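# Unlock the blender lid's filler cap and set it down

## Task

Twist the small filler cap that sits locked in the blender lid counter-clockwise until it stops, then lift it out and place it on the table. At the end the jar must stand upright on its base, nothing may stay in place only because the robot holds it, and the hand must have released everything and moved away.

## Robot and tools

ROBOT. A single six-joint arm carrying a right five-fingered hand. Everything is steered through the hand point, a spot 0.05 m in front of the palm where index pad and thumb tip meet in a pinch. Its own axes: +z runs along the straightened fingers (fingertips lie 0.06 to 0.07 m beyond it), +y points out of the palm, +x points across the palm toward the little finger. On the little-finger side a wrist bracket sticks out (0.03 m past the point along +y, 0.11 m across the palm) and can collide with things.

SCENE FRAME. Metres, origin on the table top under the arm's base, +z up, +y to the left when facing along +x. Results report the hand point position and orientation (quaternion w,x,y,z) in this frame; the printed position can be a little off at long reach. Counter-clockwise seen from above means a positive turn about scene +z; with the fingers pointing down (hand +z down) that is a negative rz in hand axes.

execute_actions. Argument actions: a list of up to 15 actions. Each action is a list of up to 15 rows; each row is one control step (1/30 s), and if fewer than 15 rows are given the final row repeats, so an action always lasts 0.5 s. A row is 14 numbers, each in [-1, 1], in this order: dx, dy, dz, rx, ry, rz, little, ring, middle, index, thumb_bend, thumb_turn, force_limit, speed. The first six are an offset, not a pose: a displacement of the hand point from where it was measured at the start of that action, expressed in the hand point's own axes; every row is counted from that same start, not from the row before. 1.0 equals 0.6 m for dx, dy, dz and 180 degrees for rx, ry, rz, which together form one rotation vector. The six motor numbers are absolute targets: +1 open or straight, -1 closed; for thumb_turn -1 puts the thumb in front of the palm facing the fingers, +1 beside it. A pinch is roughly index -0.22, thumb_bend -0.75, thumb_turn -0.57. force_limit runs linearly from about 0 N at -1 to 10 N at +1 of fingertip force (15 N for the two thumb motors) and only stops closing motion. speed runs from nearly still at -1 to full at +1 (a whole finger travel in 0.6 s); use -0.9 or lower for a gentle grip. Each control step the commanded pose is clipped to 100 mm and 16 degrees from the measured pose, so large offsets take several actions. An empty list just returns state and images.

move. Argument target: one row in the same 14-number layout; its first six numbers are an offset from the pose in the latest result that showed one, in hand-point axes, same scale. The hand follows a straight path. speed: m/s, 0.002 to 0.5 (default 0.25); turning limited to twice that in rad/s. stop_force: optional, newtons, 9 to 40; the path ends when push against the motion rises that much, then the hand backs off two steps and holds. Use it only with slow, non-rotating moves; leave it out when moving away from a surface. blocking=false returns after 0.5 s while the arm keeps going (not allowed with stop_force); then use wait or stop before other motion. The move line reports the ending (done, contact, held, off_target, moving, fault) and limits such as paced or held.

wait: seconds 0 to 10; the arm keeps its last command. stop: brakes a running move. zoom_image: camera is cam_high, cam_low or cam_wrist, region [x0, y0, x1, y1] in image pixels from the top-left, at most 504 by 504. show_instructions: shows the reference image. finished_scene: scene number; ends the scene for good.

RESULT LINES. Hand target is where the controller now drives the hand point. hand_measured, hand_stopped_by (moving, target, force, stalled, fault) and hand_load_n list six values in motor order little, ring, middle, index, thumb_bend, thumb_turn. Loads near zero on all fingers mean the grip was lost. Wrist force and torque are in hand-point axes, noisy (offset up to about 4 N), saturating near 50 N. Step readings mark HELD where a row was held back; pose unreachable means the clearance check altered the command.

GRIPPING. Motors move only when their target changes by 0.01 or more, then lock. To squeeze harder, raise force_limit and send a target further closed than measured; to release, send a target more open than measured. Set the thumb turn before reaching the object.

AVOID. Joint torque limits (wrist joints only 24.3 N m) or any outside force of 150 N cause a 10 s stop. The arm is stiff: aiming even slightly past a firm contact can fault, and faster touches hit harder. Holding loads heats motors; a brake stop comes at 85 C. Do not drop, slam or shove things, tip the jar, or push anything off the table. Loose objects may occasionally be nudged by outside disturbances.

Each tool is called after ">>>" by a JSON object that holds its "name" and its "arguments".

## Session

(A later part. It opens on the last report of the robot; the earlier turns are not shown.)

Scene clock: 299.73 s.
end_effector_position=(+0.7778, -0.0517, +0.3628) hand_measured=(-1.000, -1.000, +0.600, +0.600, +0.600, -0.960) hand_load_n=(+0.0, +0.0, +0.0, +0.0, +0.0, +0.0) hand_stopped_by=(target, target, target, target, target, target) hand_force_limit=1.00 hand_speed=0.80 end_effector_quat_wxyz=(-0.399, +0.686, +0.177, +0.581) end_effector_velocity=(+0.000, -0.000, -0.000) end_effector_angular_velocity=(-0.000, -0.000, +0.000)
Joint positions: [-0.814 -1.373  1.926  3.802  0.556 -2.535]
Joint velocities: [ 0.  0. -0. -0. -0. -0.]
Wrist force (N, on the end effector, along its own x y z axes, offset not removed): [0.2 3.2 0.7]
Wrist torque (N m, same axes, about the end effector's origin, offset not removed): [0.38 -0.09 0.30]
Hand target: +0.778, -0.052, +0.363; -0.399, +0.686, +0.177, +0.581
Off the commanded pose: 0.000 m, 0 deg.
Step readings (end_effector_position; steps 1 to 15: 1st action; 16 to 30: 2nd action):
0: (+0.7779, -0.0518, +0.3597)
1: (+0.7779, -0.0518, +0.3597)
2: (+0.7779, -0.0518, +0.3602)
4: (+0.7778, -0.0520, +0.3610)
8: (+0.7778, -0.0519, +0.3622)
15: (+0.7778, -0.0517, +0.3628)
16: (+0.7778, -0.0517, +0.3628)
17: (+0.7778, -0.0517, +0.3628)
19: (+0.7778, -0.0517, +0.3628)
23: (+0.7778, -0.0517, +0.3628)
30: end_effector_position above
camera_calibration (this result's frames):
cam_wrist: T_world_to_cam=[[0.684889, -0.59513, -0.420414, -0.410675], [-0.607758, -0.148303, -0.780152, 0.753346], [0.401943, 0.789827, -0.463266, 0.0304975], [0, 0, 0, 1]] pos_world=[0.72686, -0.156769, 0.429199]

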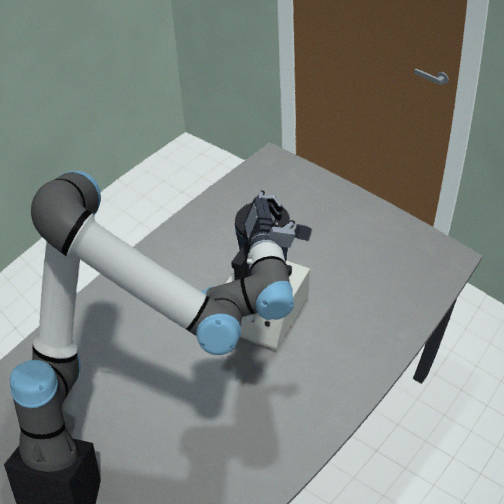

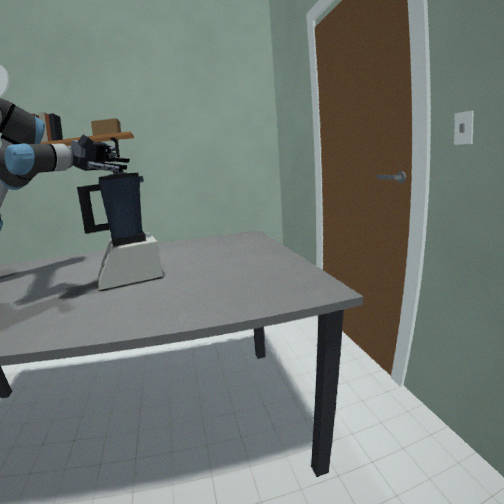

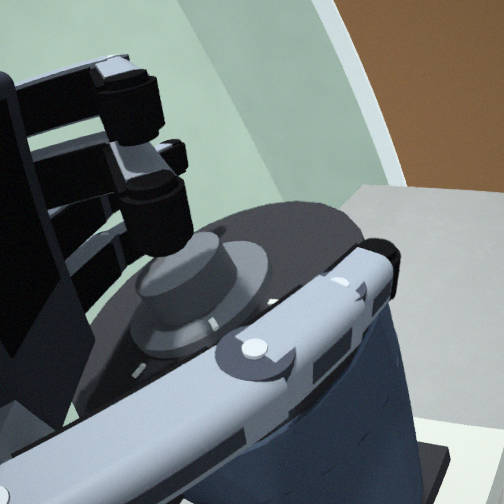

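>>> {"name": "execute_actions", "arguments": {"actions": [[[-0.005,0.002,0,0,0,0,-1,-1,0.6,0.6,0.6,-0.96,1,0.8]],[[0,0,0,0,0,0,-1,-1,0.6,-0.6,0.6,-0.96,1,0.3]],[[0,0,0,0,0,0,-1,-1,0.6,-0.6,-0.5,-0.96,1,0.3]],[[0,0,0,0,0,0,-1,-1,0.6,-0.6,-0.5,-0.96,1,0.3]],[[0,0,0,0,0,0,-1,-1,0.6,-0.6,-0.5,-0.96,1,0.3]],[[0,0,0,0,0,0,-1,-1,0.6,-0.9,-0.9,-0.96,1,0.3]],[[0,0,0,0,0,0,-1,-1,0.6,-0.9,-0.9,-0.96,1,0.3]]]}}

>>> {"name": "zoom_image", "arguments": {"camera": "cam_low", "region": [60, 130, 150, 190]}}

Scene clock: 314.70 s.
end_effector_position=(+0.7779, -0.0517, +0.3596) hand_measured=(-1.000, -1.000, +0.600, +0.242, -0.686, -0.960) hand_load_n=(+0.0, +0.0, +0.0, +14.0, +15.0, +1.0) hand_stopped_by=(target, target, target, force, force, target) hand_force_limit=1.00 hand_speed=0.30 end_effector_quat_wxyz=(-0.399, +0.686, +0.177, +0.581) end_effector_velocity=(-0.000, +0.000, -0.000) end_effector_angular_velocity=(+0.000, -0.000, -0.000)
Joint positions: [-0.811 -1.368  1.928  3.801  0.555 -2.541]
Joint velocities: [ 0.    -0.     0.001  0.     0.    -0.   ]
Wrist force (N, on the end effector, along its own x y z axes, offset not removed): [8.8 2.1 6.0]
Wrist torque (N m, same axes, about the end effector's origin, offset not removed): [0.78 -0.06 0.48]
Hand target: +0.778, -0.052, +0.360; -0.399, +0.686, +0.177, +0.581
Off the commanded pose: 0.000 m, 0 deg.
Step readings (end_effector_position; steps 1 to 15: 1st action; 16 to 30: 2nd action; 31 to 45: 3rd action; 46 to 60: 4th action; 61 to 75: 5th action; 76 to 90: 6th action; 91 to 105: 7th action):
0: (+0.7778, -0.0517, +0.3628)
1: (+0.7778, -0.0517, +0.3628)
2: (+0.7779, -0.0518, +0.3623)
4: (+0.7779, -0.0518, +0.3611)
8: (+0.7779, -0.0518, +0.3600)
15: (+0.7779, -0.0518, +0.3596)
16: (+0.7779, -0.0518, +0.3596)
17: (+0.7779, -0.0518, +0.3596)
19: (+0.7779, -0.0518, +0.3596)
23: (+0.7779, -0.0517, +0.3597)
30: (+0.7779, -0.0517, +0.3596)
31: (+0.7779, -0.0517, +0.3596)
32: (+0.7779, -0.0517, +0.3596)
34: (+0.7779, -0.0517, +0.3596)
38: (+0.7779, -0.0517, +0.3596)
45: (+0.7779, -0.0517, +0.3596)
46: (+0.7779, -0.0517, +0.3596)
47: (+0.7779, -0.0517, +0.3596)
49: (+0.7779, -0.0517, +0.3596)
53: (+0.7779, -0.0517, +0.3596)
60: (+0.7779, -0.0517, +0.3596)
61: (+0.7779, -0.0517, +0.3596)
62: (+0.7779, -0.0517, +0.3596)
64: (+0.7779, -0.0517, +0.3596)
68: (+0.7779, -0.0517, +0.3596)
75: (+0.7779, -0.0517, +0.3596)
76: (+0.7779, -0.0517, +0.3596)
77: (+0.7779, -0.0517, +0.3596)
79: (+0.7779, -0.0517, +0.3596)
83: (+0.7779, -0.0517, +0.3596)
90: (+0.7779, -0.0517, +0.3596)
91: (+0.7779, -0.0517, +0.3596)
92: (+0.7779, -0.0517, +0.3596)
94: (+0.7779, -0.0517, +0.3596)
98: (+0.7779, -0.0517, +0.3596)
105: end_effector_position above
camera_calibration (this result's frames):
cam_wrist: T_world_to_cam=[[0.684966, -0.595091, -0.420343, -0.412178], [-0.60769, -0.14838, -0.78019, 0.750825], [0.401913, 0.789842, -0.463267, 0.0290414], [0, 0, 0, 1]] pos_world=[0.726925, -0.156814, 0.425984]

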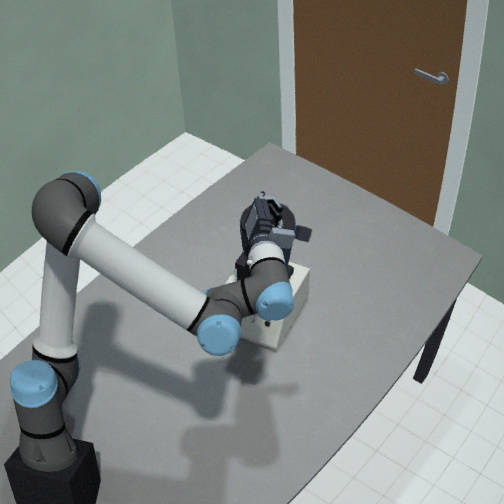

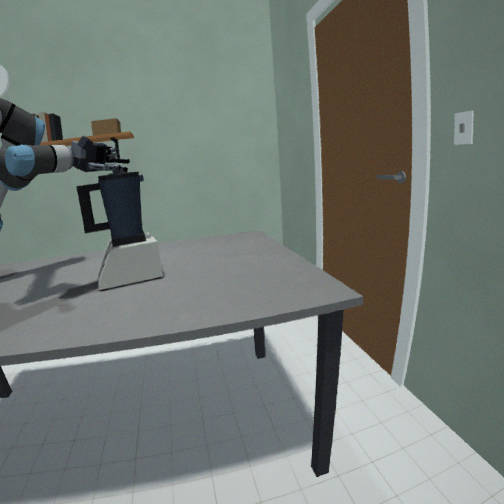

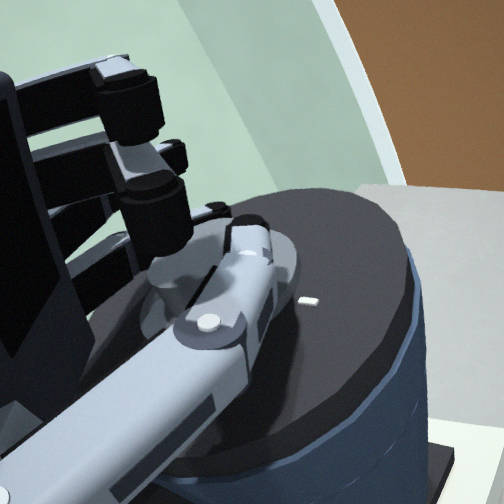

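Region (60, 130, 150, 190) of cam_low's 504x504 image, scaled by 5.600, with more detail than that image has.

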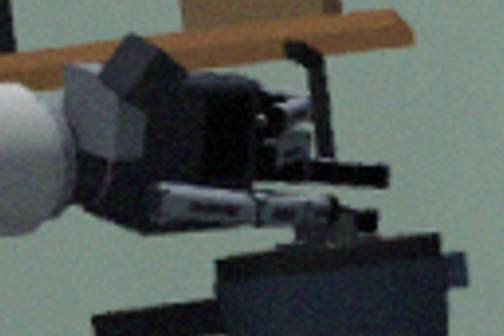

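>>> {"name": "move", "arguments": {"target": [0.002,0.0056,0.002,0.0522,-0.019,0,-1,-1,0.6,-0.9,-0.9,-0.96,1,0.3], "speed": 0.03}}

Scene clock: 320.17 s.
end_effector_position=(+0.7815, -0.0532, +0.3596) hand_measured=(-1.000, -1.000, +0.600, +0.242, -0.686, -0.960) hand_load_n=(+0.0, +0.0, +0.0, +13.5, +10.5, -0.5) hand_stopped_by=(target, target, target, force, force, target) hand_force_limit=1.00 hand_speed=0.30 end_effector_quat_wxyz=(-0.449, +0.668, +0.235, +0.545) end_effector_velocity=(+0.000, -0.000, -0.000) end_effector_angular_velocity=(+0.001, +0.001, +0.010)
Joint positions: [-0.804 -1.215  1.78   3.511  0.615 -2.307]
Joint velocities: [ 0.001  0.009 -0.01  -0.013  0.004  0.012]
Wrist force (N, on the end effector, along its own x y z axes, offset not removed): [13.5 -3.0 7.2]
Wrist torque (N m, same axes, about the end effector's origin, offset not removed): [0.44 0.76 0.31]
Hand target: +0.781, -0.053, +0.360; -0.449, +0.668, +0.236, +0.545
Off the commanded pose: 0.000 m, 0 deg.
move: done
camera_calibration (this result's frames):
cam_wrist: T_world_to_cam=[[0.777258, -0.467799, -0.420754, -0.480689], [-0.573082, -0.250336, -0.780326, 0.720341], [0.259706, 0.847641, -0.462663, 0.142753], [0, 0, 0, 1]] pos_world=[0.74936, -0.165541, 0.425896]

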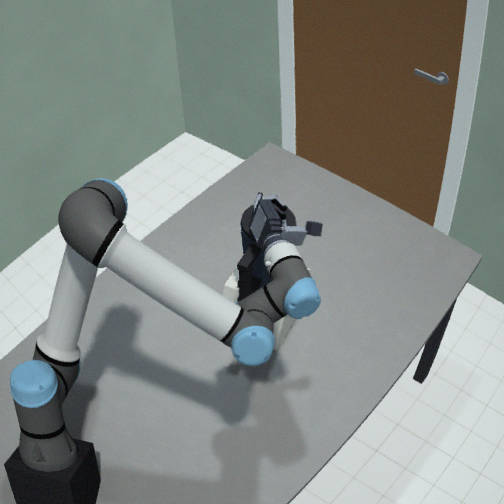

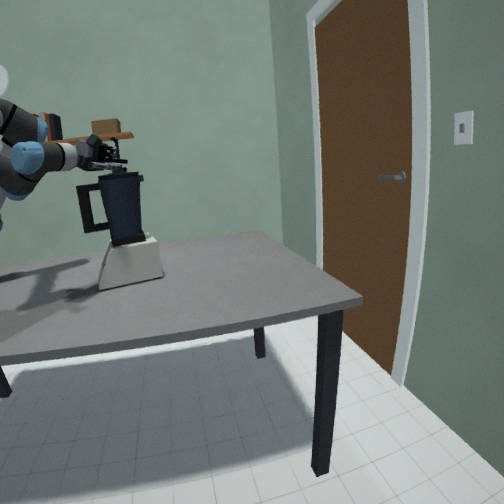

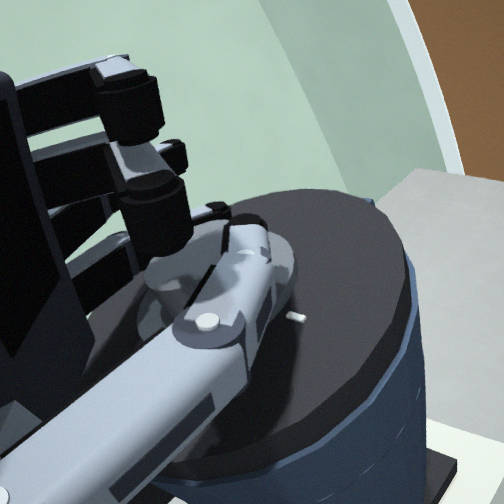

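Holding well. Another 10°.

>>> {"name": "move", "arguments": {"target": [0.002,0.0056,0.002,0.0522,-0.019,0,-1,-1,0.6,-0.9,-0.9,-0.96,1,0.3], "speed": 0.03}}

Scene clock: 324.27 s.
end_effector_position=(+0.7852, -0.0540, +0.3596) hand_measured=(-1.000, -1.000, +0.600, +0.242, -0.686, -0.960) hand_load_n=(+0.0, +0.0, +0.0, +13.5, +8.5, -1.0) hand_stopped_by=(target, target, target, force, force, target) hand_force_limit=1.00 hand_speed=0.30 end_effector_quat_wxyz=(-0.494, +0.645, +0.292, +0.504) end_effector_velocity=(+0.000, -0.000, +0.000) end_effector_angular_velocity=(-0.000, -0.000, +0.009)
Joint positions: [-0.787 -1.078  1.594  3.338  0.698 -2.138]
Joint velocities: [ 0.001  0.007 -0.011 -0.007  0.005  0.007]
Wrist force (N, on the end effector, along its own x y z axes, offset not removed): [29.1 -6.4 10.3]
Wrist torque (N m, same axes, about the end effector's origin, offset not removed): [0.85 1.13 0.47]
Hand target: +0.785, -0.054, +0.360; -0.495, +0.645, +0.292, +0.504
Off the commanded pose: 0.000 m, 0 deg.
move: done
camera_calibration (this result's frames):
cam_wrist: T_world_to_cam=[[0.846276, -0.326352, -0.421083, -0.530406], [-0.521368, -0.344874, -0.780536, 0.67665], [0.109509, 0.880089, -0.462008, 0.261915], [0, 0, 0, 1]] pos_world=[0.772971, -0.170249, 0.425811]

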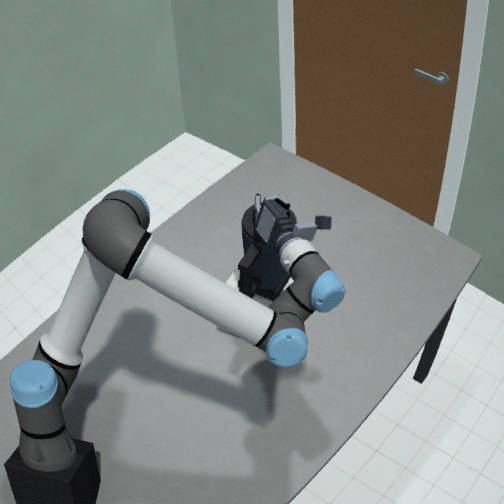

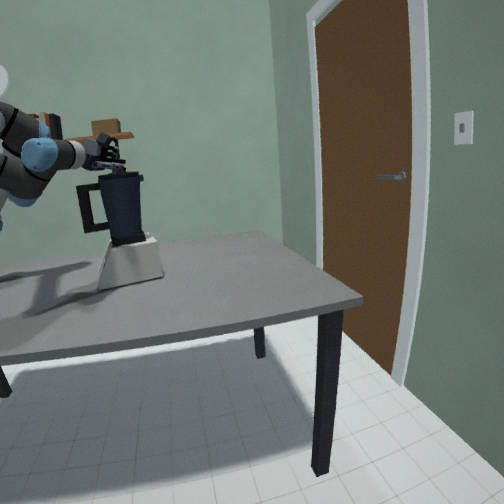

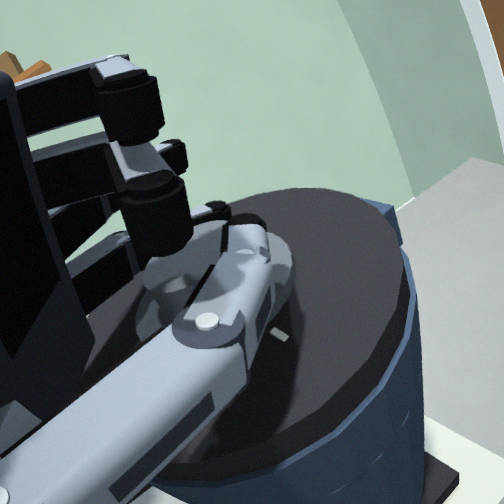

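Grip still loaded; try lifting.

>>> {"name": "move", "arguments": {"target": [0.03,-0.011,0,0,0,0,-1,-1,0.6,-0.9,-0.9,-0.96,1,0.3], "speed": 0.02}}

Scene clock: 326.43 s.
end_effector_position=(+0.7852, -0.0540, +0.3786) hand_measured=(-1.000, -1.000, +0.600, +0.240, -0.694, -0.960) hand_load_n=(+0.0, +0.0, +0.0, +0.0, +0.0, +0.0) hand_stopped_by=(target, target, target, force, force, target) hand_force_limit=1.00 hand_speed=0.30 end_effector_quat_wxyz=(-0.494, +0.645, +0.292, +0.504) end_effector_velocity=(-0.000, -0.000, +0.001) end_effector_angular_velocity=(+0.001, +0.000, -0.000)
Joint positions: [-0.803 -1.1    1.584  3.358  0.71  -2.122]
Joint velocities: [-0.001 -0.001 -0.001  0.002  0.001  0.001]
Wrist force (N, on the end effector, along its own x y z axes, offset not removed): [-0.5 6.3 -3.3]
Wrist torque (N m, same axes, about the end effector's origin, offset not removed): [1.20 0.17 0.40]
Hand target: +0.785, -0.054, +0.379; -0.494, +0.645, +0.292, +0.504
Off the commanded pose: 0.000 m, 0 deg.
move: done
camera_calibration (this result's frames):
cam_wrist: T_world_to_cam=[[0.846267, -0.326365, -0.421092, -0.522403], [-0.521381, -0.344864, -0.780533, 0.691543], [0.109519, 0.880088, -0.462007, 0.270674], [0, 0, 0, 1]] pos_world=[0.773005, -0.170223, 0.444845]

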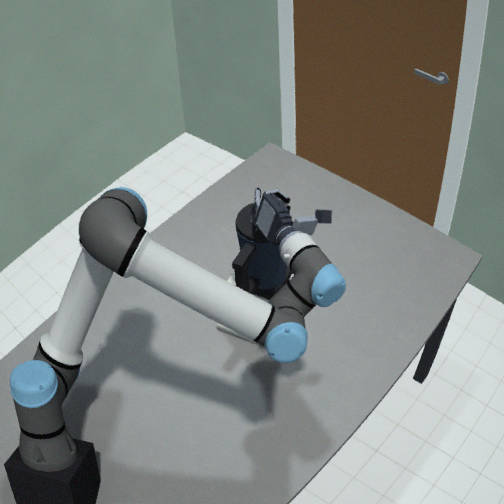

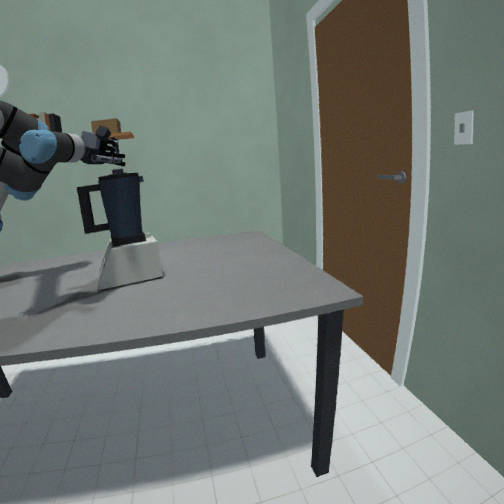

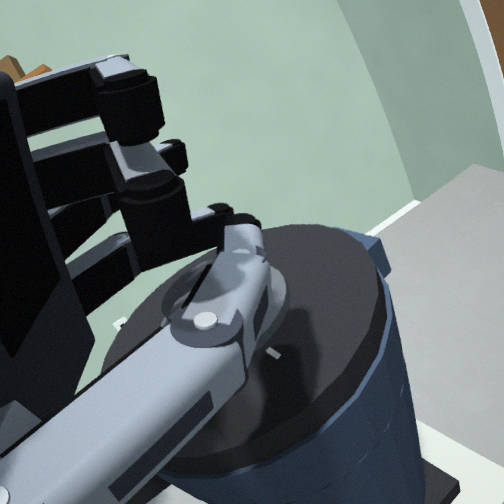

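>>> {"name": "execute_actions", "arguments": {"actions": [[[0.03,-0.011,0,0,0,0,-1,-1,0.6,0.6,0.6,-0.96,1,0.8]],[[0,0,0,0,0,0,-1,-1,0.6,0.6,0.6,-0.96,1,0.8]]]}}

Scene clock: 328.43 s.
end_effector_position=(+0.7853, -0.0540, +0.3977) hand_measured=(-1.000, -1.000, +0.600, +0.600, +0.600, -0.960) hand_load_n=(+0.0, +0.0, +0.0, +0.0, +0.0, +0.0) hand_stopped_by=(target, target, target, target, target, target) hand_force_limit=1.00 hand_speed=0.80 end_effector_quat_wxyz=(-0.494, +0.645, +0.292, +0.504) end_effector_velocity=(+0.000, +0.000, -0.000) end_effector_angular_velocity=(-0.000, -0.000, +0.000)
Joint positions: [-0.819 -1.121  1.572  3.379  0.722 -2.106]
Joint velocities: [ 0.     0.    -0.001  0.    -0.    -0.   ]
Wrist force (N, on the end effector, along its own x y z axes, offset not removed): [-0.4 1.6 -0.1]
Wrist torque (N m, same axes, about the end effector's origin, offset not removed): [0.19 0.17 0.27]
Hand target: +0.785, -0.054, +0.398; -0.494, +0.645, +0.292, +0.504
Off the commanded pose: 0.000 m, 0 deg.
Step readings (end_effector_position; steps 1 to 15: 1st action; 16 to 30: 2nd action):
0: (+0.7852, -0.0540, +0.3788)
1: (+0.7852, -0.0540, +0.3790)
2: (+0.7852, -0.0541, +0.3821)
4: (+0.7852, -0.0539, +0.3897)
8: (+0.7852, -0.0539, +0.3959)
15: (+0.7853, -0.0540, +0.3976)
16: (+0.7853, -0.0540, +0.3977)
17: (+0.7853, -0.0540, +0.3977)
19: (+0.7853, -0.0540, +0.3977)
23: (+0.7853, -0.0540, +0.3977)
30: end_effector_position above
camera_calibration (this result's frames):
cam_wrist: T_world_to_cam=[[0.846254, -0.326381, -0.421105, -0.514378], [-0.521398, -0.344845, -0.780529, 0.706465], [0.109534, 0.880089, -0.462001, 0.279442], [0, 0, 0, 1]] pos_world=[0.773036, -0.170196, 0.463912]

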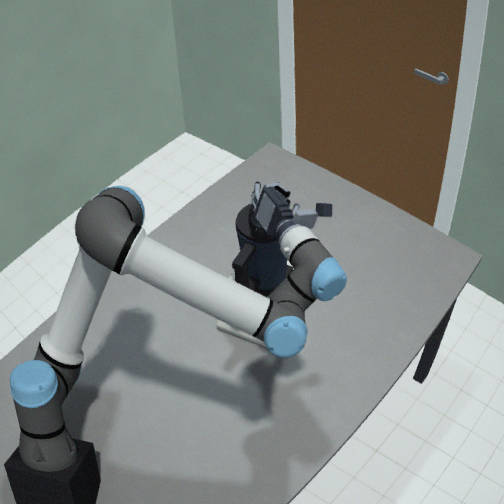

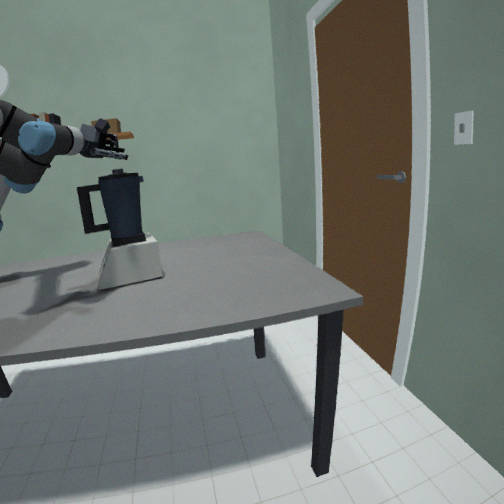

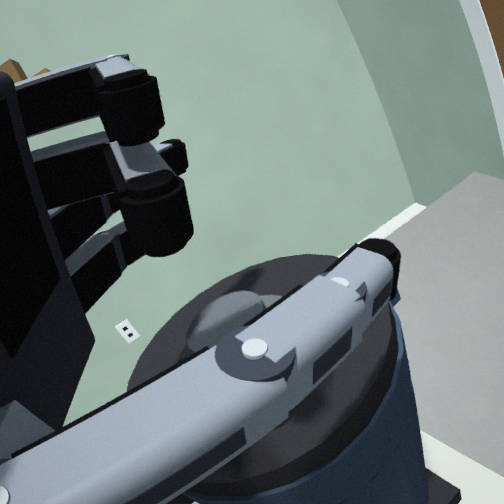

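>>> {"name": "execute_actions", "arguments": {"actions": [[[0,0,0,0,0,0,-1,-1,0.6,0.6,0.6,1,1,0.8]],[[0,0,0,0,0,0,-1,-1,0.6,0.6,0.6,1,1,0.8]]]}}

Scene clock: 330.73 s.
end_effector_position=(+0.7853, -0.0539, +0.3977) hand_measured=(-1.000, -1.000, +0.600, +0.600, +0.596, +0.100) hand_load_n=(+0.0, +0.0, +0.0, +0.0, -8.5, -19.0) hand_stopped_by=(target, target, target, target, target, stalled) hand_force_limit=1.00 hand_speed=0.80 end_effector_quat_wxyz=(-0.494, +0.645, +0.292, +0.504) end_effector_velocity=(+0.000, -0.000, +0.000) end_effector_angular_velocity=(-0.001, -0.000, -0.000)
Joint positions: [-0.819 -1.121  1.572  3.379  0.722 -2.106]
Joint velocities: [-0. -0. -0. -0. -0. -0.]
Wrist force (N, on the end effector, along its own x y z axes, offset not removed): [20.2 1.4 -1.8]
Wrist torque (N m, same axes, about the end effector's origin, offset not removed): [0.31 -0.69 -0.05]
Hand target: +0.785, -0.054, +0.398; -0.494, +0.645, +0.292, +0.504
Off the commanded pose: 0.000 m, 0 deg.
Step readings (end_effector_position; steps 1 to 15: 1st action; 16 to 30: 2nd action):
0: (+0.7853, -0.0540, +0.3977)
1: (+0.7853, -0.0540, +0.3977)
2: (+0.7853, -0.0540, +0.3977)
4: (+0.7853, -0.0540, +0.3977)
8: (+0.7853, -0.0540, +0.3977)
15: (+0.7853, -0.0539, +0.3977)
16: (+0.7853, -0.0539, +0.3977)
17: (+0.7853, -0.0539, +0.3977)
19: (+0.7853, -0.0539, +0.3977)
23: (+0.7853, -0.0539, +0.3977)
30: end_effector_position above
camera_calibration (this result's frames):
cam_wrist: T_world_to_cam=[[0.846297, -0.326311, -0.421074, -0.514419], [-0.521337, -0.344859, -0.780564, 0.706417], [0.109495, 0.88011, -0.461971, 0.279443], [0, 0, 0, 1]] pos_world=[0.773035, -0.170187, 0.463889]

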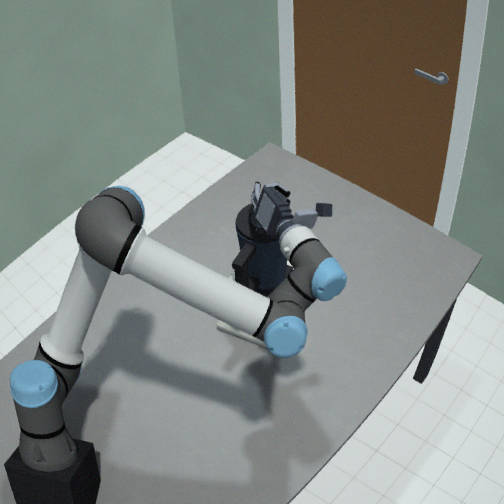

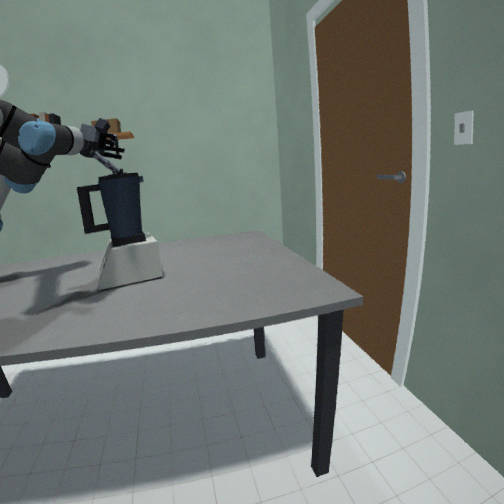

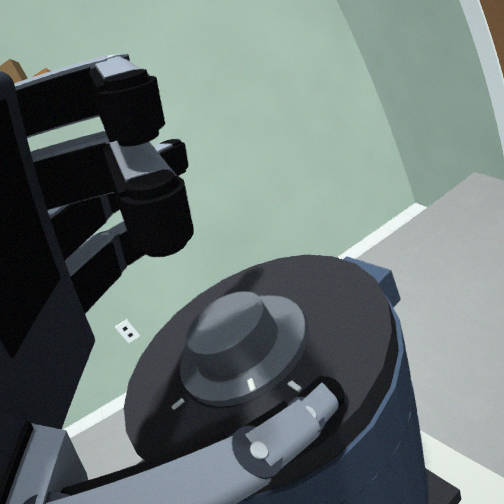

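>>> {"name": "execute_actions", "arguments": {"actions": [[[0,0,0,0,0,0,-1,-1,0.6,0.6,0.6,-0.6,1,0.8]],[[0,0,0,0,0,0,-1,-1,0.6,0.6,0.6,-0.6,1,0.8]]]}}

>>> {"name": "move", "arguments": {"target": [-0.07,0.0255,0,0,0,0,-1,-1,0.6,0.6,0.6,-0.6,1,0.8], "speed": 0.015, "stop_force": 9}}

Scene clock: 337.40 s.
end_effector_position=(+0.7853, -0.0539, +0.3977) hand_measured=(-1.000, -1.000, +0.600, +0.600, +0.600, -0.600) hand_load_n=(+0.0, +0.0, +0.0, +0.0, +0.0, +0.0) hand_stopped_by=(target, target, target, target, target, target) hand_force_limit=1.00 hand_speed=0.80 end_effector_quat_wxyz=(-0.494, +0.645, +0.292, +0.504) end_effector_velocity=(-0.000, -0.000, +0.000) end_effector_angular_velocity=(+0.001, -0.000, +0.000)
Joint positions: [-0.819 -1.121  1.572  3.379  0.722 -2.106]
Joint velocities: [-0.     0.     0.    -0.     0.001  0.   ]
Wrist force (N, on the end effector, along its own x y z axes, offset not removed): [0.0 1.3 1.5]
Wrist torque (N m, same axes, about the end effector's origin, offset not removed): [0.22 0.00 0.28]
Hand target: +0.785, -0.054, +0.398; -0.494, +0.645, +0.292, +0.504
Off the commanded pose: 0.000 m, 0 deg.
Step readings (end_effector_position; steps 1 to 15: 1st action; 16 to 30: 2nd action):
0: (+0.7853, -0.0539, +0.3977)
1: (+0.7853, -0.0539, +0.3977)
2: (+0.7853, -0.0539, +0.3977)
4: (+0.7853, -0.0540, +0.3976)
8: (+0.7853, -0.0540, +0.3976)
15: (+0.7853, -0.0539, +0.3977)
16: (+0.7853, -0.0539, +0.3977)
17: (+0.7853, -0.0539, +0.3977)
19: (+0.7853, -0.0539, +0.3977)
23: (+0.7853, -0.0539, +0.3977)
30: end_effector_position above
camera_calibration (this result's frames):
cam_wrist: T_world_to_cam=[[0.846288, -0.326331, -0.421075, -0.514419], [-0.521349, -0.344864, -0.780554, 0.706418], [0.109506, 0.8801, -0.461987, 0.27944], [0, 0, 0, 1]] pos_world=[0.773036, -0.170188, 0.463886]

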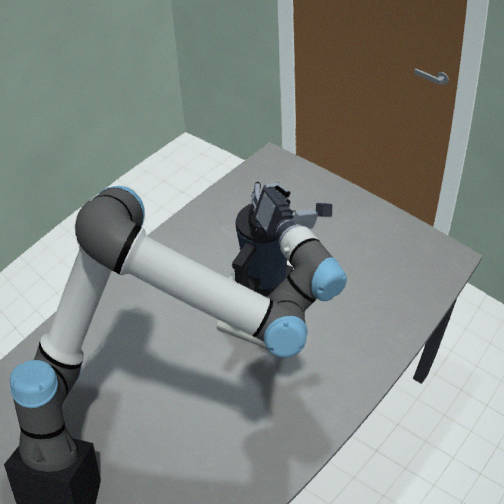

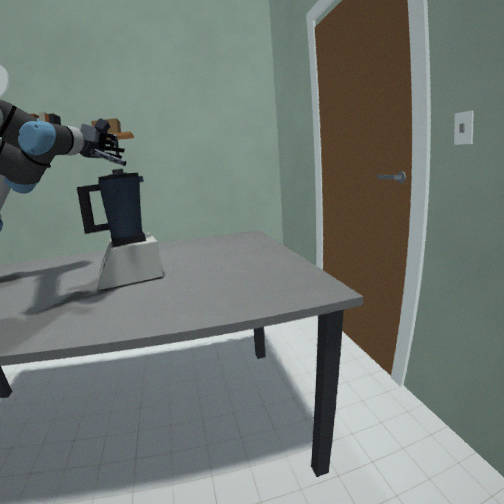

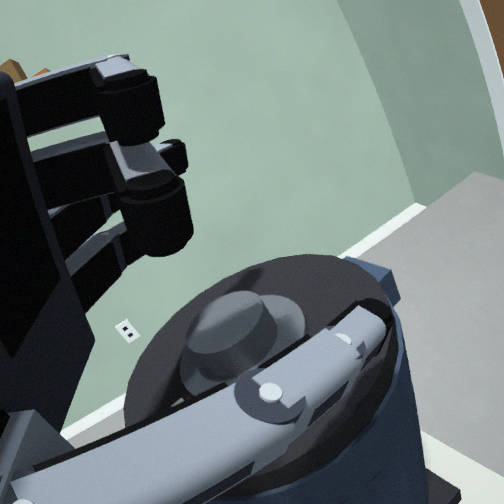

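Scene clock: 340.23 s.
end_effector_position=(+0.7851, -0.0539, +0.3606) hand_measured=(-1.000, -1.000, +0.600, +0.600, +0.602, -0.600) hand_load_n=(+0.0, +0.0, +0.0, +6.0, +4.5, -2.0) hand_stopped_by=(target, target, target, target, target, target) hand_force_limit=1.00 hand_speed=0.80 end_effector_quat_wxyz=(-0.494, +0.645, +0.292, +0.504) end_effector_velocity=(-0.000, -0.001, +0.004) end_effector_angular_velocity=(+0.002, +0.003, -0.002)
Joint positions: [-0.788 -1.079  1.594  3.339  0.698 -2.137]
Joint velocities: [-0.004 -0.005 -0.001  0.006  0.003  0.005]
Wrist force (N, on the end effector, along its own x y z axes, offset not removed): [15.2 -0.7 2.9]
Wrist torque (N m, same axes, about the end effector's origin, offset not removed): [0.49 -0.12 0.90]
Hand target: +0.785, -0.054, +0.361; -0.494, +0.645, +0.292, +0.504
Off the commanded pose: 0.008 m, 0 deg.
move: contact
camera_calibration (this result's frames):
cam_wrist: T_world_to_cam=[[0.846165, -0.326315, -0.421335, -0.529651], [-0.521557, -0.344669, -0.780501, 0.677578], [0.109468, 0.880183, -0.461839, 0.262317], [0, 0, 0, 1]] pos_world=[0.772852, -0.17018, 0.426838]

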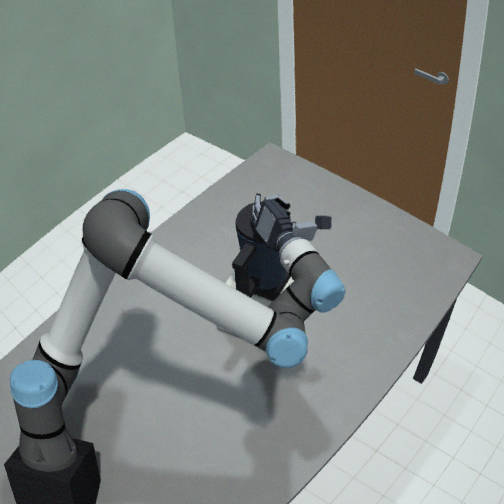

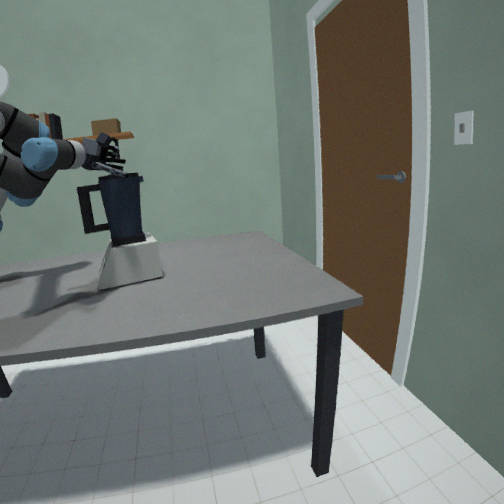

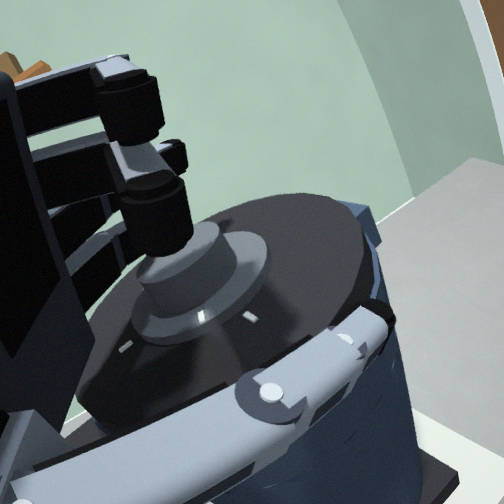

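>>> {"name": "execute_actions", "arguments": {"actions": [[[0.003,-0.001,0,0,0,0,-1,-1,0.6,0.6,0.6,-0.6,1,0.8]],[[0,0,0,0,0,0,-1,-1,0.6,-0.6,0.6,-0.6,1,0.3]],[[0,0,0,0,0,0,-1,-1,0.6,-0.6,-0.5,-0.6,1,0.3]],[[0,0,0,0,0,0,-1,-1,0.6,-0.6,-0.5,-0.6,1,0.3]],[[0,0,0,0,0,0,-1,-1,0.6,-0.6,-0.5,-0.6,1,0.3]],[[0,0,0,0,0,0,-1,-1,0.6,-0.9,-0.9,-0.6,1,0.3]],[[0,0,0,0,0,0,-1,-1,0.6,-0.9,-0.9,-0.6,1,0.3]]]}}

Scene clock: 345.90 s.
end_effector_position=(+0.7851, -0.0539, +0.3626) hand_measured=(-1.000, -1.000, +0.600, +0.516, +0.532, -0.600) hand_load_n=(+0.0, +0.0, +0.0, +13.0, +15.0, -2.5) hand_stopped_by=(target, target, target, force, force, target) hand_force_limit=1.00 hand_speed=0.30 end_effector_quat_wxyz=(-0.494, +0.645, +0.292, +0.504) end_effector_velocity=(+0.000, -0.000, +0.000) end_effector_angular_velocity=(-0.000, -0.000, -0.000)
Joint positions: [-0.79  -1.082  1.593  3.341  0.7   -2.135]
Joint velocities: [-0.    -0.    -0.001  0.     0.    -0.   ]
Wrist force (N, on the end effector, along its own x y z axes, offset not removed): [16.7 0.7 -1.9]
Wrist torque (N m, same axes, about the end effector's origin, offset not removed): [0.47 0.54 0.75]
Hand target: +0.785, -0.054, +0.363; -0.494, +0.645, +0.292, +0.504
Off the commanded pose: 0.000 m, 0 deg.
Step readings (end_effector_position; steps 1 to 15: 1st action; 16 to 30: 2nd action; 31 to 45: 3rd action; 46 to 60: 4th action; 61 to 75: 5th action; 76 to 90: 6th action; 91 to 105: 7th action):
0: (+0.7851, -0.0540, +0.3613)
1: (+0.7851, -0.0540, +0.3613)
2: (+0.7851, -0.0540, +0.3615)
4: (+0.7851, -0.0540, +0.3620)
8: (+0.7851, -0.0540, +0.3624)
15: (+0.7851, -0.0539, +0.3625)
16: (+0.7851, -0.0539, +0.3625)
17: (+0.7851, -0.0539, +0.3625)
19: (+0.7851, -0.0539, +0.3627)
23: (+0.7851, -0.0538, +0.3627)
30: (+0.7851, -0.0539, +0.3626)
31: (+0.7851, -0.0539, +0.3626)
32: (+0.7851, -0.0539, +0.3626)
34: (+0.7852, -0.0539, +0.3626)
38: (+0.7852, -0.0539, +0.3626)
45: (+0.7852, -0.0539, +0.3626)
46: (+0.7852, -0.0539, +0.3626)
47: (+0.7852, -0.0539, +0.3626)
49: (+0.7851, -0.0539, +0.3626)
53: (+0.7851, -0.0539, +0.3626)
60: (+0.7851, -0.0539, +0.3626)
61: (+0.7852, -0.0539, +0.3626)
62: (+0.7851, -0.0539, +0.3626)
64: (+0.7851, -0.0539, +0.3626)
68: (+0.7851, -0.0539, +0.3626)
75: (+0.7852, -0.0539, +0.3626)
76: (+0.7851, -0.0539, +0.3626)
77: (+0.7851, -0.0539, +0.3626)
79: (+0.7851, -0.0539, +0.3626)
83: (+0.7852, -0.0539, +0.3626)
90: (+0.7851, -0.0539, +0.3626)
91: (+0.7851, -0.0539, +0.3626)
92: (+0.7851, -0.0539, +0.3626)
94: (+0.7851, -0.0539, +0.3626)
98: (+0.7851, -0.0539, +0.3626)
105: end_effector_position above
camera_calibration (this result's frames):
cam_wrist: T_world_to_cam=[[0.846203, -0.32634, -0.421239, -0.52895], [-0.521492, -0.344761, -0.780503, 0.679108], [0.109483, 0.880137, -0.461922, 0.263233], [0, 0, 0, 1]] pos_world=[0.772929, -0.170169, 0.428824]

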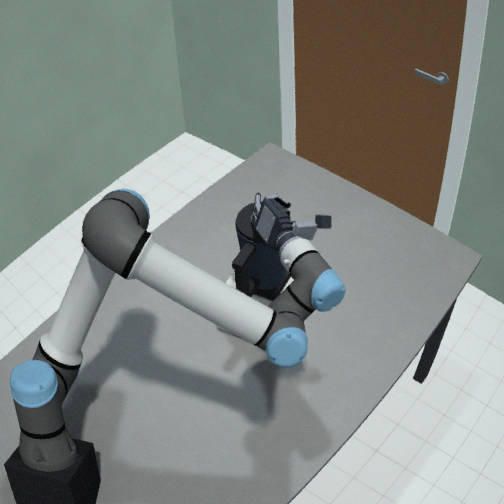

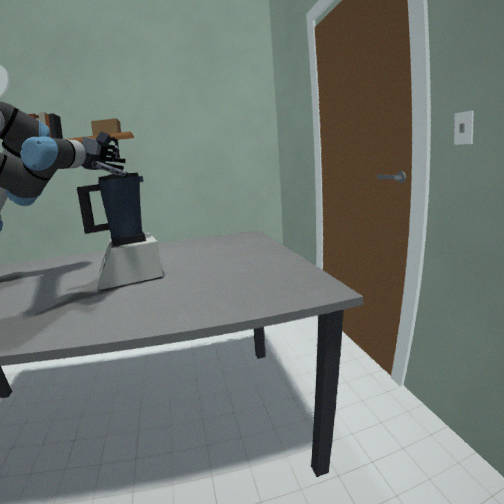

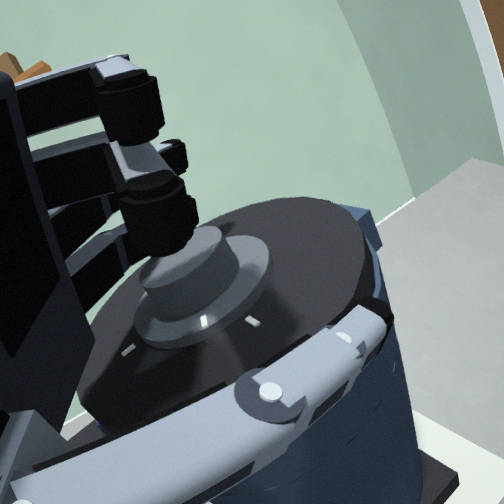

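>>> {"name": "execute_actions", "arguments": {"actions": [[[0,0,0,0,0,0,-1,-1,0.6,0.6,0.6,-0.8,1,0.8]],[[0,0,0,0,0,0,-1,-1,0.6,-0.6,0.6,-0.8,1,0.3]],[[0,0,0,0,0,0,-1,-1,0.6,-0.6,-0.5,-0.8,1,0.3]],[[0,0,0,0,0,0,-1,-1,0.6,-0.6,-0.5,-0.8,1,0.3]],[[0,0,0,0,0,0,-1,-1,0.6,-0.6,-0.5,-0.8,1,0.3]],[[0,0,0,0,0,0,-1,-1,0.6,-0.9,-0.9,-0.8,1,0.3]],[[0,0,0,0,0,0,-1,-1,0.6,-0.9,-0.9,-0.8,1,0.3]]]}}

Scene clock: 353.67 s.
end_effector_position=(+0.7852, -0.0539, +0.3626) hand_measured=(-1.000, -1.000, +0.600, +0.488, -0.900, -0.800) hand_load_n=(+0.0, +0.0, +0.0, +12.5, +0.0, +0.0) hand_stopped_by=(target, target, target, force, target, target) hand_force_limit=1.00 hand_speed=0.30 end_effector_quat_wxyz=(-0.494, +0.645, +0.292, +0.504) end_effector_velocity=(-0.000, -0.000, -0.000) end_effector_angular_velocity=(+0.000, +0.000, -0.000)
Joint positions: [-0.79  -1.082  1.593  3.341  0.7   -2.135]
Joint velocities: [-0.  0.  0.  0. -0. -0.]
Wrist force (N, on the end effector, along its own x y z axes, offset not removed): [22.7 -13.1 9.1]
Wrist torque (N m, same axes, about the end effector's origin, offset not removed): [0.75 0.72 1.11]
Hand target: +0.785, -0.054, +0.363; -0.494, +0.645, +0.292, +0.504
Off the commanded pose: 0.000 m, 0 deg.
Step readings (end_effector_position; steps 1 to 15: 1st action; 16 to 30: 2nd action; 31 to 45: 3rd action; 46 to 60: 4th action; 61 to 75: 5th action; 76 to 90: 6th action; 91 to 105: 7th action):
0: (+0.7851, -0.0539, +0.3626)
1: (+0.7851, -0.0539, +0.3626)
2: (+0.7851, -0.0539, +0.3626)
4: (+0.7852, -0.0539, +0.3626)
8: (+0.7852, -0.0539, +0.3626)
15: (+0.7852, -0.0539, +0.3626)
16: (+0.7852, -0.0539, +0.3626)
17: (+0.7852, -0.0539, +0.3626)
19: (+0.7851, -0.0539, +0.3627)
23: (+0.7851, -0.0539, +0.3627)
30: (+0.7852, -0.0539, +0.3626)
31: (+0.7852, -0.0539, +0.3626)
32: (+0.7852, -0.0539, +0.3626)
34: (+0.7852, -0.0539, +0.3626)
38: (+0.7852, -0.0539, +0.3626)
45: (+0.7852, -0.0539, +0.3626)
46: (+0.7852, -0.0539, +0.3626)
47: (+0.7852, -0.0539, +0.3626)
49: (+0.7852, -0.0539, +0.3626)
53: (+0.7852, -0.0539, +0.3626)
60: (+0.7852, -0.0539, +0.3626)
61: (+0.7852, -0.0539, +0.3626)
62: (+0.7852, -0.0539, +0.3626)
64: (+0.7852, -0.0539, +0.3626)
68: (+0.7852, -0.0539, +0.3626)
75: (+0.7852, -0.0539, +0.3626)
76: (+0.7852, -0.0539, +0.3626)
77: (+0.7852, -0.0539, +0.3626)
79: (+0.7852, -0.0539, +0.3626)
83: (+0.7852, -0.0539, +0.3626)
90: (+0.7852, -0.0539, +0.3626)
91: (+0.7852, -0.0539, +0.3626)
92: (+0.7852, -0.0539, +0.3626)
94: (+0.7852, -0.0539, +0.3626)
98: (+0.7852, -0.0539, +0.3626)
105: end_effector_position above
camera_calibration (this result's frames):
cam_wrist: T_world_to_cam=[[0.846179, -0.326404, -0.421238, -0.528957], [-0.521524, -0.344782, -0.780473, 0.679097], [0.109514, 0.880106, -0.461975, 0.263227], [0, 0, 0, 1]] pos_world=[0.772931, -0.170181, 0.428804]

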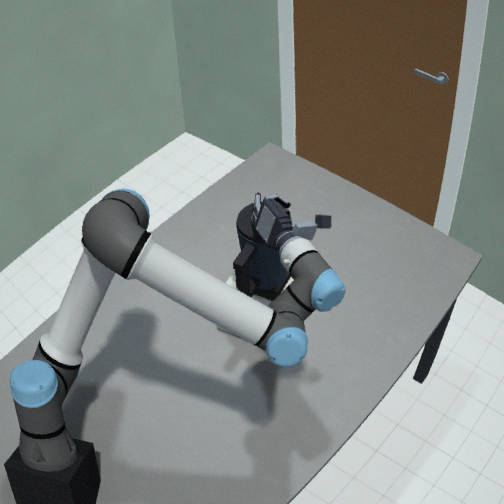

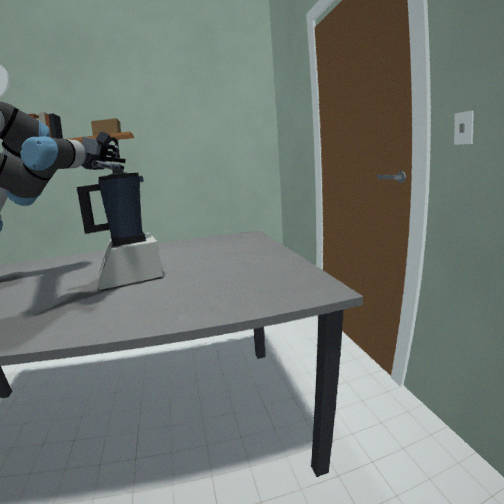

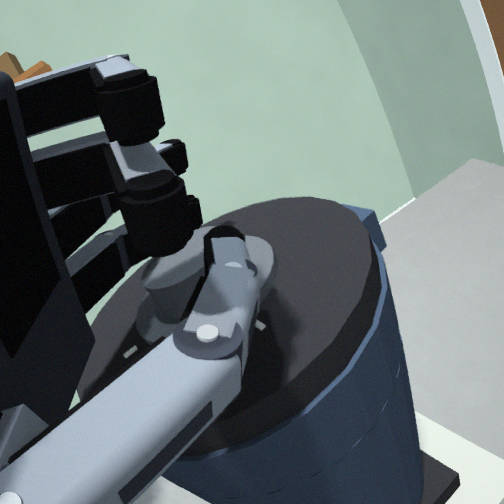

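>>> {"name": "execute_actions", "arguments": {"actions": [[[0.01,-0.004,0,0,0,0,-1,-1,0.6,0.6,0.6,-0.6,1,0.8]],[[-0.008,-0.023,0.018,0,0,0,-1,-1,0.6,0.6,0.6,-0.6,1,0.8]],[[0,0,0,0,0,0,-1,-1,0.6,0.6,0.6,-0.6,1,0.8]]]}}

Scene clock: 359.93 s.
end_effector_position=(+0.7753, -0.0386, +0.3693) hand_measured=(-1.000, -1.000, +0.600, +0.600, +0.578, -0.602) hand_load_n=(+0.0, +0.0, +0.0, +0.0, -13.0, -27.5) hand_stopped_by=(target, target, target, target, stalled, target) hand_force_limit=1.00 hand_speed=0.80 end_effector_quat_wxyz=(-0.494, +0.645, +0.292, +0.504) end_effector_velocity=(-0.000, +0.000, -0.000) end_effector_angular_velocity=(+0.002, +0.001, +0.000)
Joint positions: [-0.791 -1.126  1.646  3.331  0.701 -2.133]
Joint velocities: [0.    0.001 0.001 0.    0.001 0.001]
Wrist force (N, on the end effector, along its own x y z axes, offset not removed): [26.4 -6.5 2.7]
Wrist torque (N m, same axes, about the end effector's origin, offset not removed): [0.43 -0.88 -0.41]
Hand target: +0.775, -0.039, +0.369; -0.494, +0.645, +0.292, +0.504
Off the commanded pose: 0.000 m, 0 deg.
Step readings (end_effector_position; steps 1 to 15: 1st action; 16 to 30: 2nd action; 31 to 45: 3rd action):
0: (+0.7852, -0.0539, +0.3626)
1: (+0.7851, -0.0539, +0.3627)
2: (+0.7851, -0.0539, +0.3637)
4: (+0.7851, -0.0540, +0.3660)
8: (+0.7850, -0.0539, +0.3683)
15: (+0.7850, -0.0539, +0.3690)
16: (+0.7850, -0.0537, +0.3691)
17: (+0.7839, -0.0514, +0.3695)
19: (+0.7801, -0.0452, +0.3696)
23: (+0.7765, -0.0400, +0.3695)
30: (+0.7754, -0.0386, +0.3693)
31: (+0.7753, -0.0386, +0.3693)
32: (+0.7753, -0.0386, +0.3693)
34: (+0.7753, -0.0386, +0.3693)
38: (+0.7753, -0.0386, +0.3693)
45: end_effector_position above
camera_calibration (this result's frames):
cam_wrist: T_world_to_cam=[[0.846251, -0.326356, -0.42113, -0.512902], [-0.521415, -0.344891, -0.780498, 0.684421], [0.109476, 0.880081, -0.462031, 0.253938], [0, 0, 0, 1]] pos_world=[0.763111, -0.154824, 0.435518]

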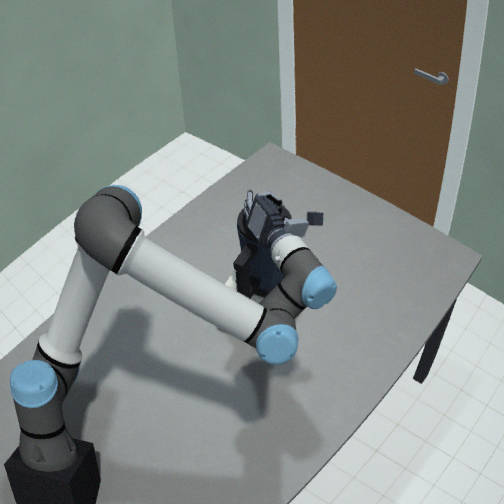

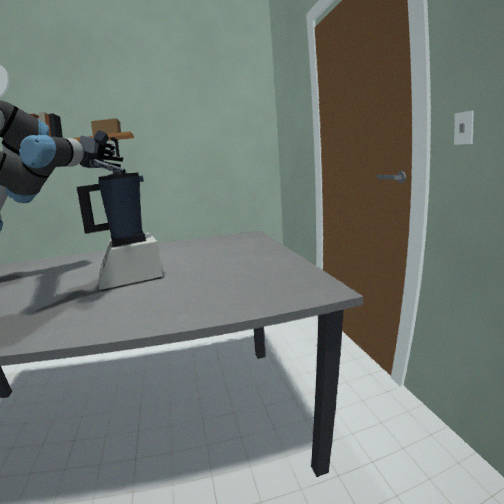

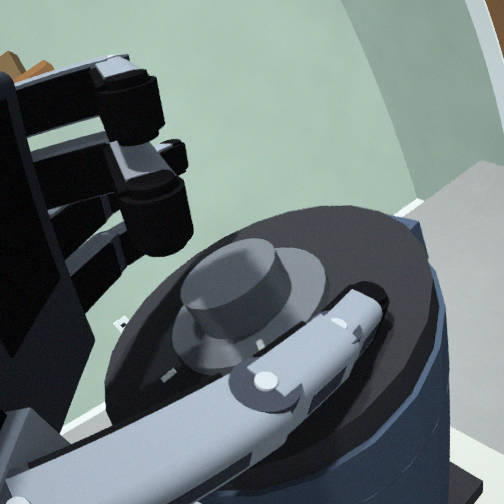

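>>> {"name": "execute_actions", "arguments": {"actions": [[[0.01,-0.004,0,0,0,0,-1,-1,0.6,0.6,0.6,-0.6,1,0.8]],[[0,0,0,0,0,0,-1,-1,0.6,0.6,-0.3,-0.6,1,0.5]],[[0,0,0,0,0,0,-1,-1,0.6,0.6,-0.3,-0.6,1,0.5]]]}}

Scene clock: 363.60 s.
end_effector_position=(+0.7752, -0.0385, +0.3757) hand_measured=(-1.000, -1.000, +0.600, +0.600, -0.300, -0.600) hand_load_n=(+0.0, +0.0, +0.0, +0.0, +0.0, +0.0) hand_stopped_by=(target, target, target, target, target, target) hand_force_limit=1.00 hand_speed=0.50 end_effector_quat_wxyz=(-0.494, +0.645, +0.292, +0.504) end_effector_velocity=(+0.000, +0.000, +0.000) end_effector_angular_velocity=(+0.000, -0.001, +0.000)
Joint positions: [-0.797 -1.134  1.643  3.338  0.705 -2.128]
Joint velocities: [ 0.     0.    -0.001  0.     0.    -0.   ]
Wrist force (N, on the end effector, along its own x y z axes, offset not removed): [1.1 4.1 0.5]
Wrist torque (N m, same axes, about the end effector's origin, offset not removed): [0.67 -0.34 0.37]
Hand target: +0.775, -0.039, +0.376; -0.494, +0.645, +0.292, +0.504
Off the commanded pose: 0.000 m, 0 deg.
Step readings (end_effector_position; steps 1 to 15: 1st action; 16 to 30: 2nd action; 31 to 45: 3rd action):
0: (+0.7754, -0.0386, +0.3693)
1: (+0.7754, -0.0386, +0.3694)
2: (+0.7753, -0.0387, +0.3705)
4: (+0.7753, -0.0387, +0.3729)
8: (+0.7752, -0.0386, +0.3750)
15: (+0.7752, -0.0385, +0.3757)
16: (+0.7752, -0.0385, +0.3757)
17: (+0.7752, -0.0385, +0.3757)
19: (+0.7752, -0.0385, +0.3757)
23: (+0.7752, -0.0385, +0.3757)
30: (+0.7752, -0.0385, +0.3757)
31: (+0.7752, -0.0385, +0.3757)
32: (+0.7752, -0.0385, +0.3757)
34: (+0.7752, -0.0385, +0.3757)
38: (+0.7752, -0.0385, +0.3757)
45: end_effector_position above
camera_calibration (this result's frames):
cam_wrist: T_world_to_cam=[[0.846208, -0.326385, -0.421195, -0.509996], [-0.521481, -0.344829, -0.780481, 0.689392], [0.109497, 0.880095, -0.462, 0.256831], [0, 0, 0, 1]] pos_world=[0.762945, -0.154768, 0.441906]

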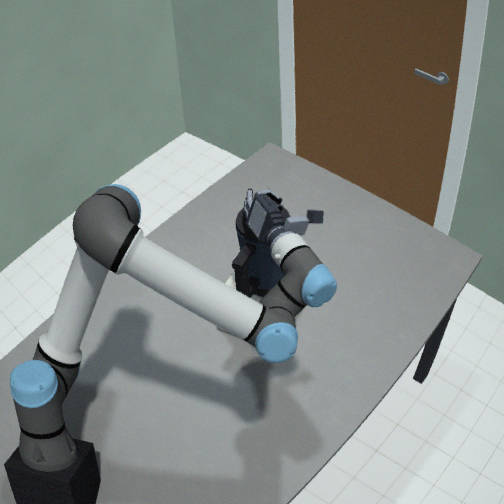

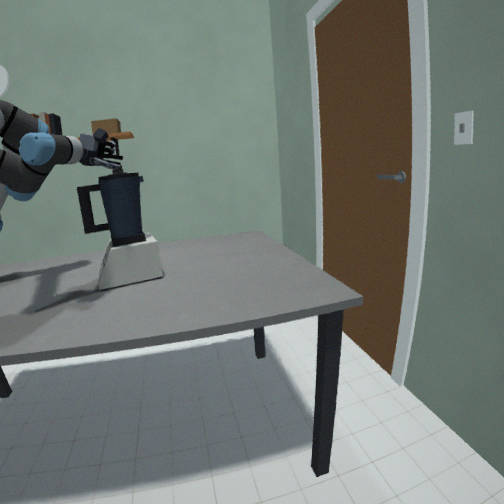

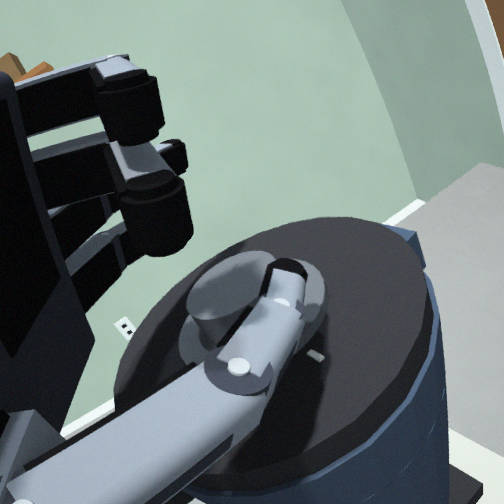

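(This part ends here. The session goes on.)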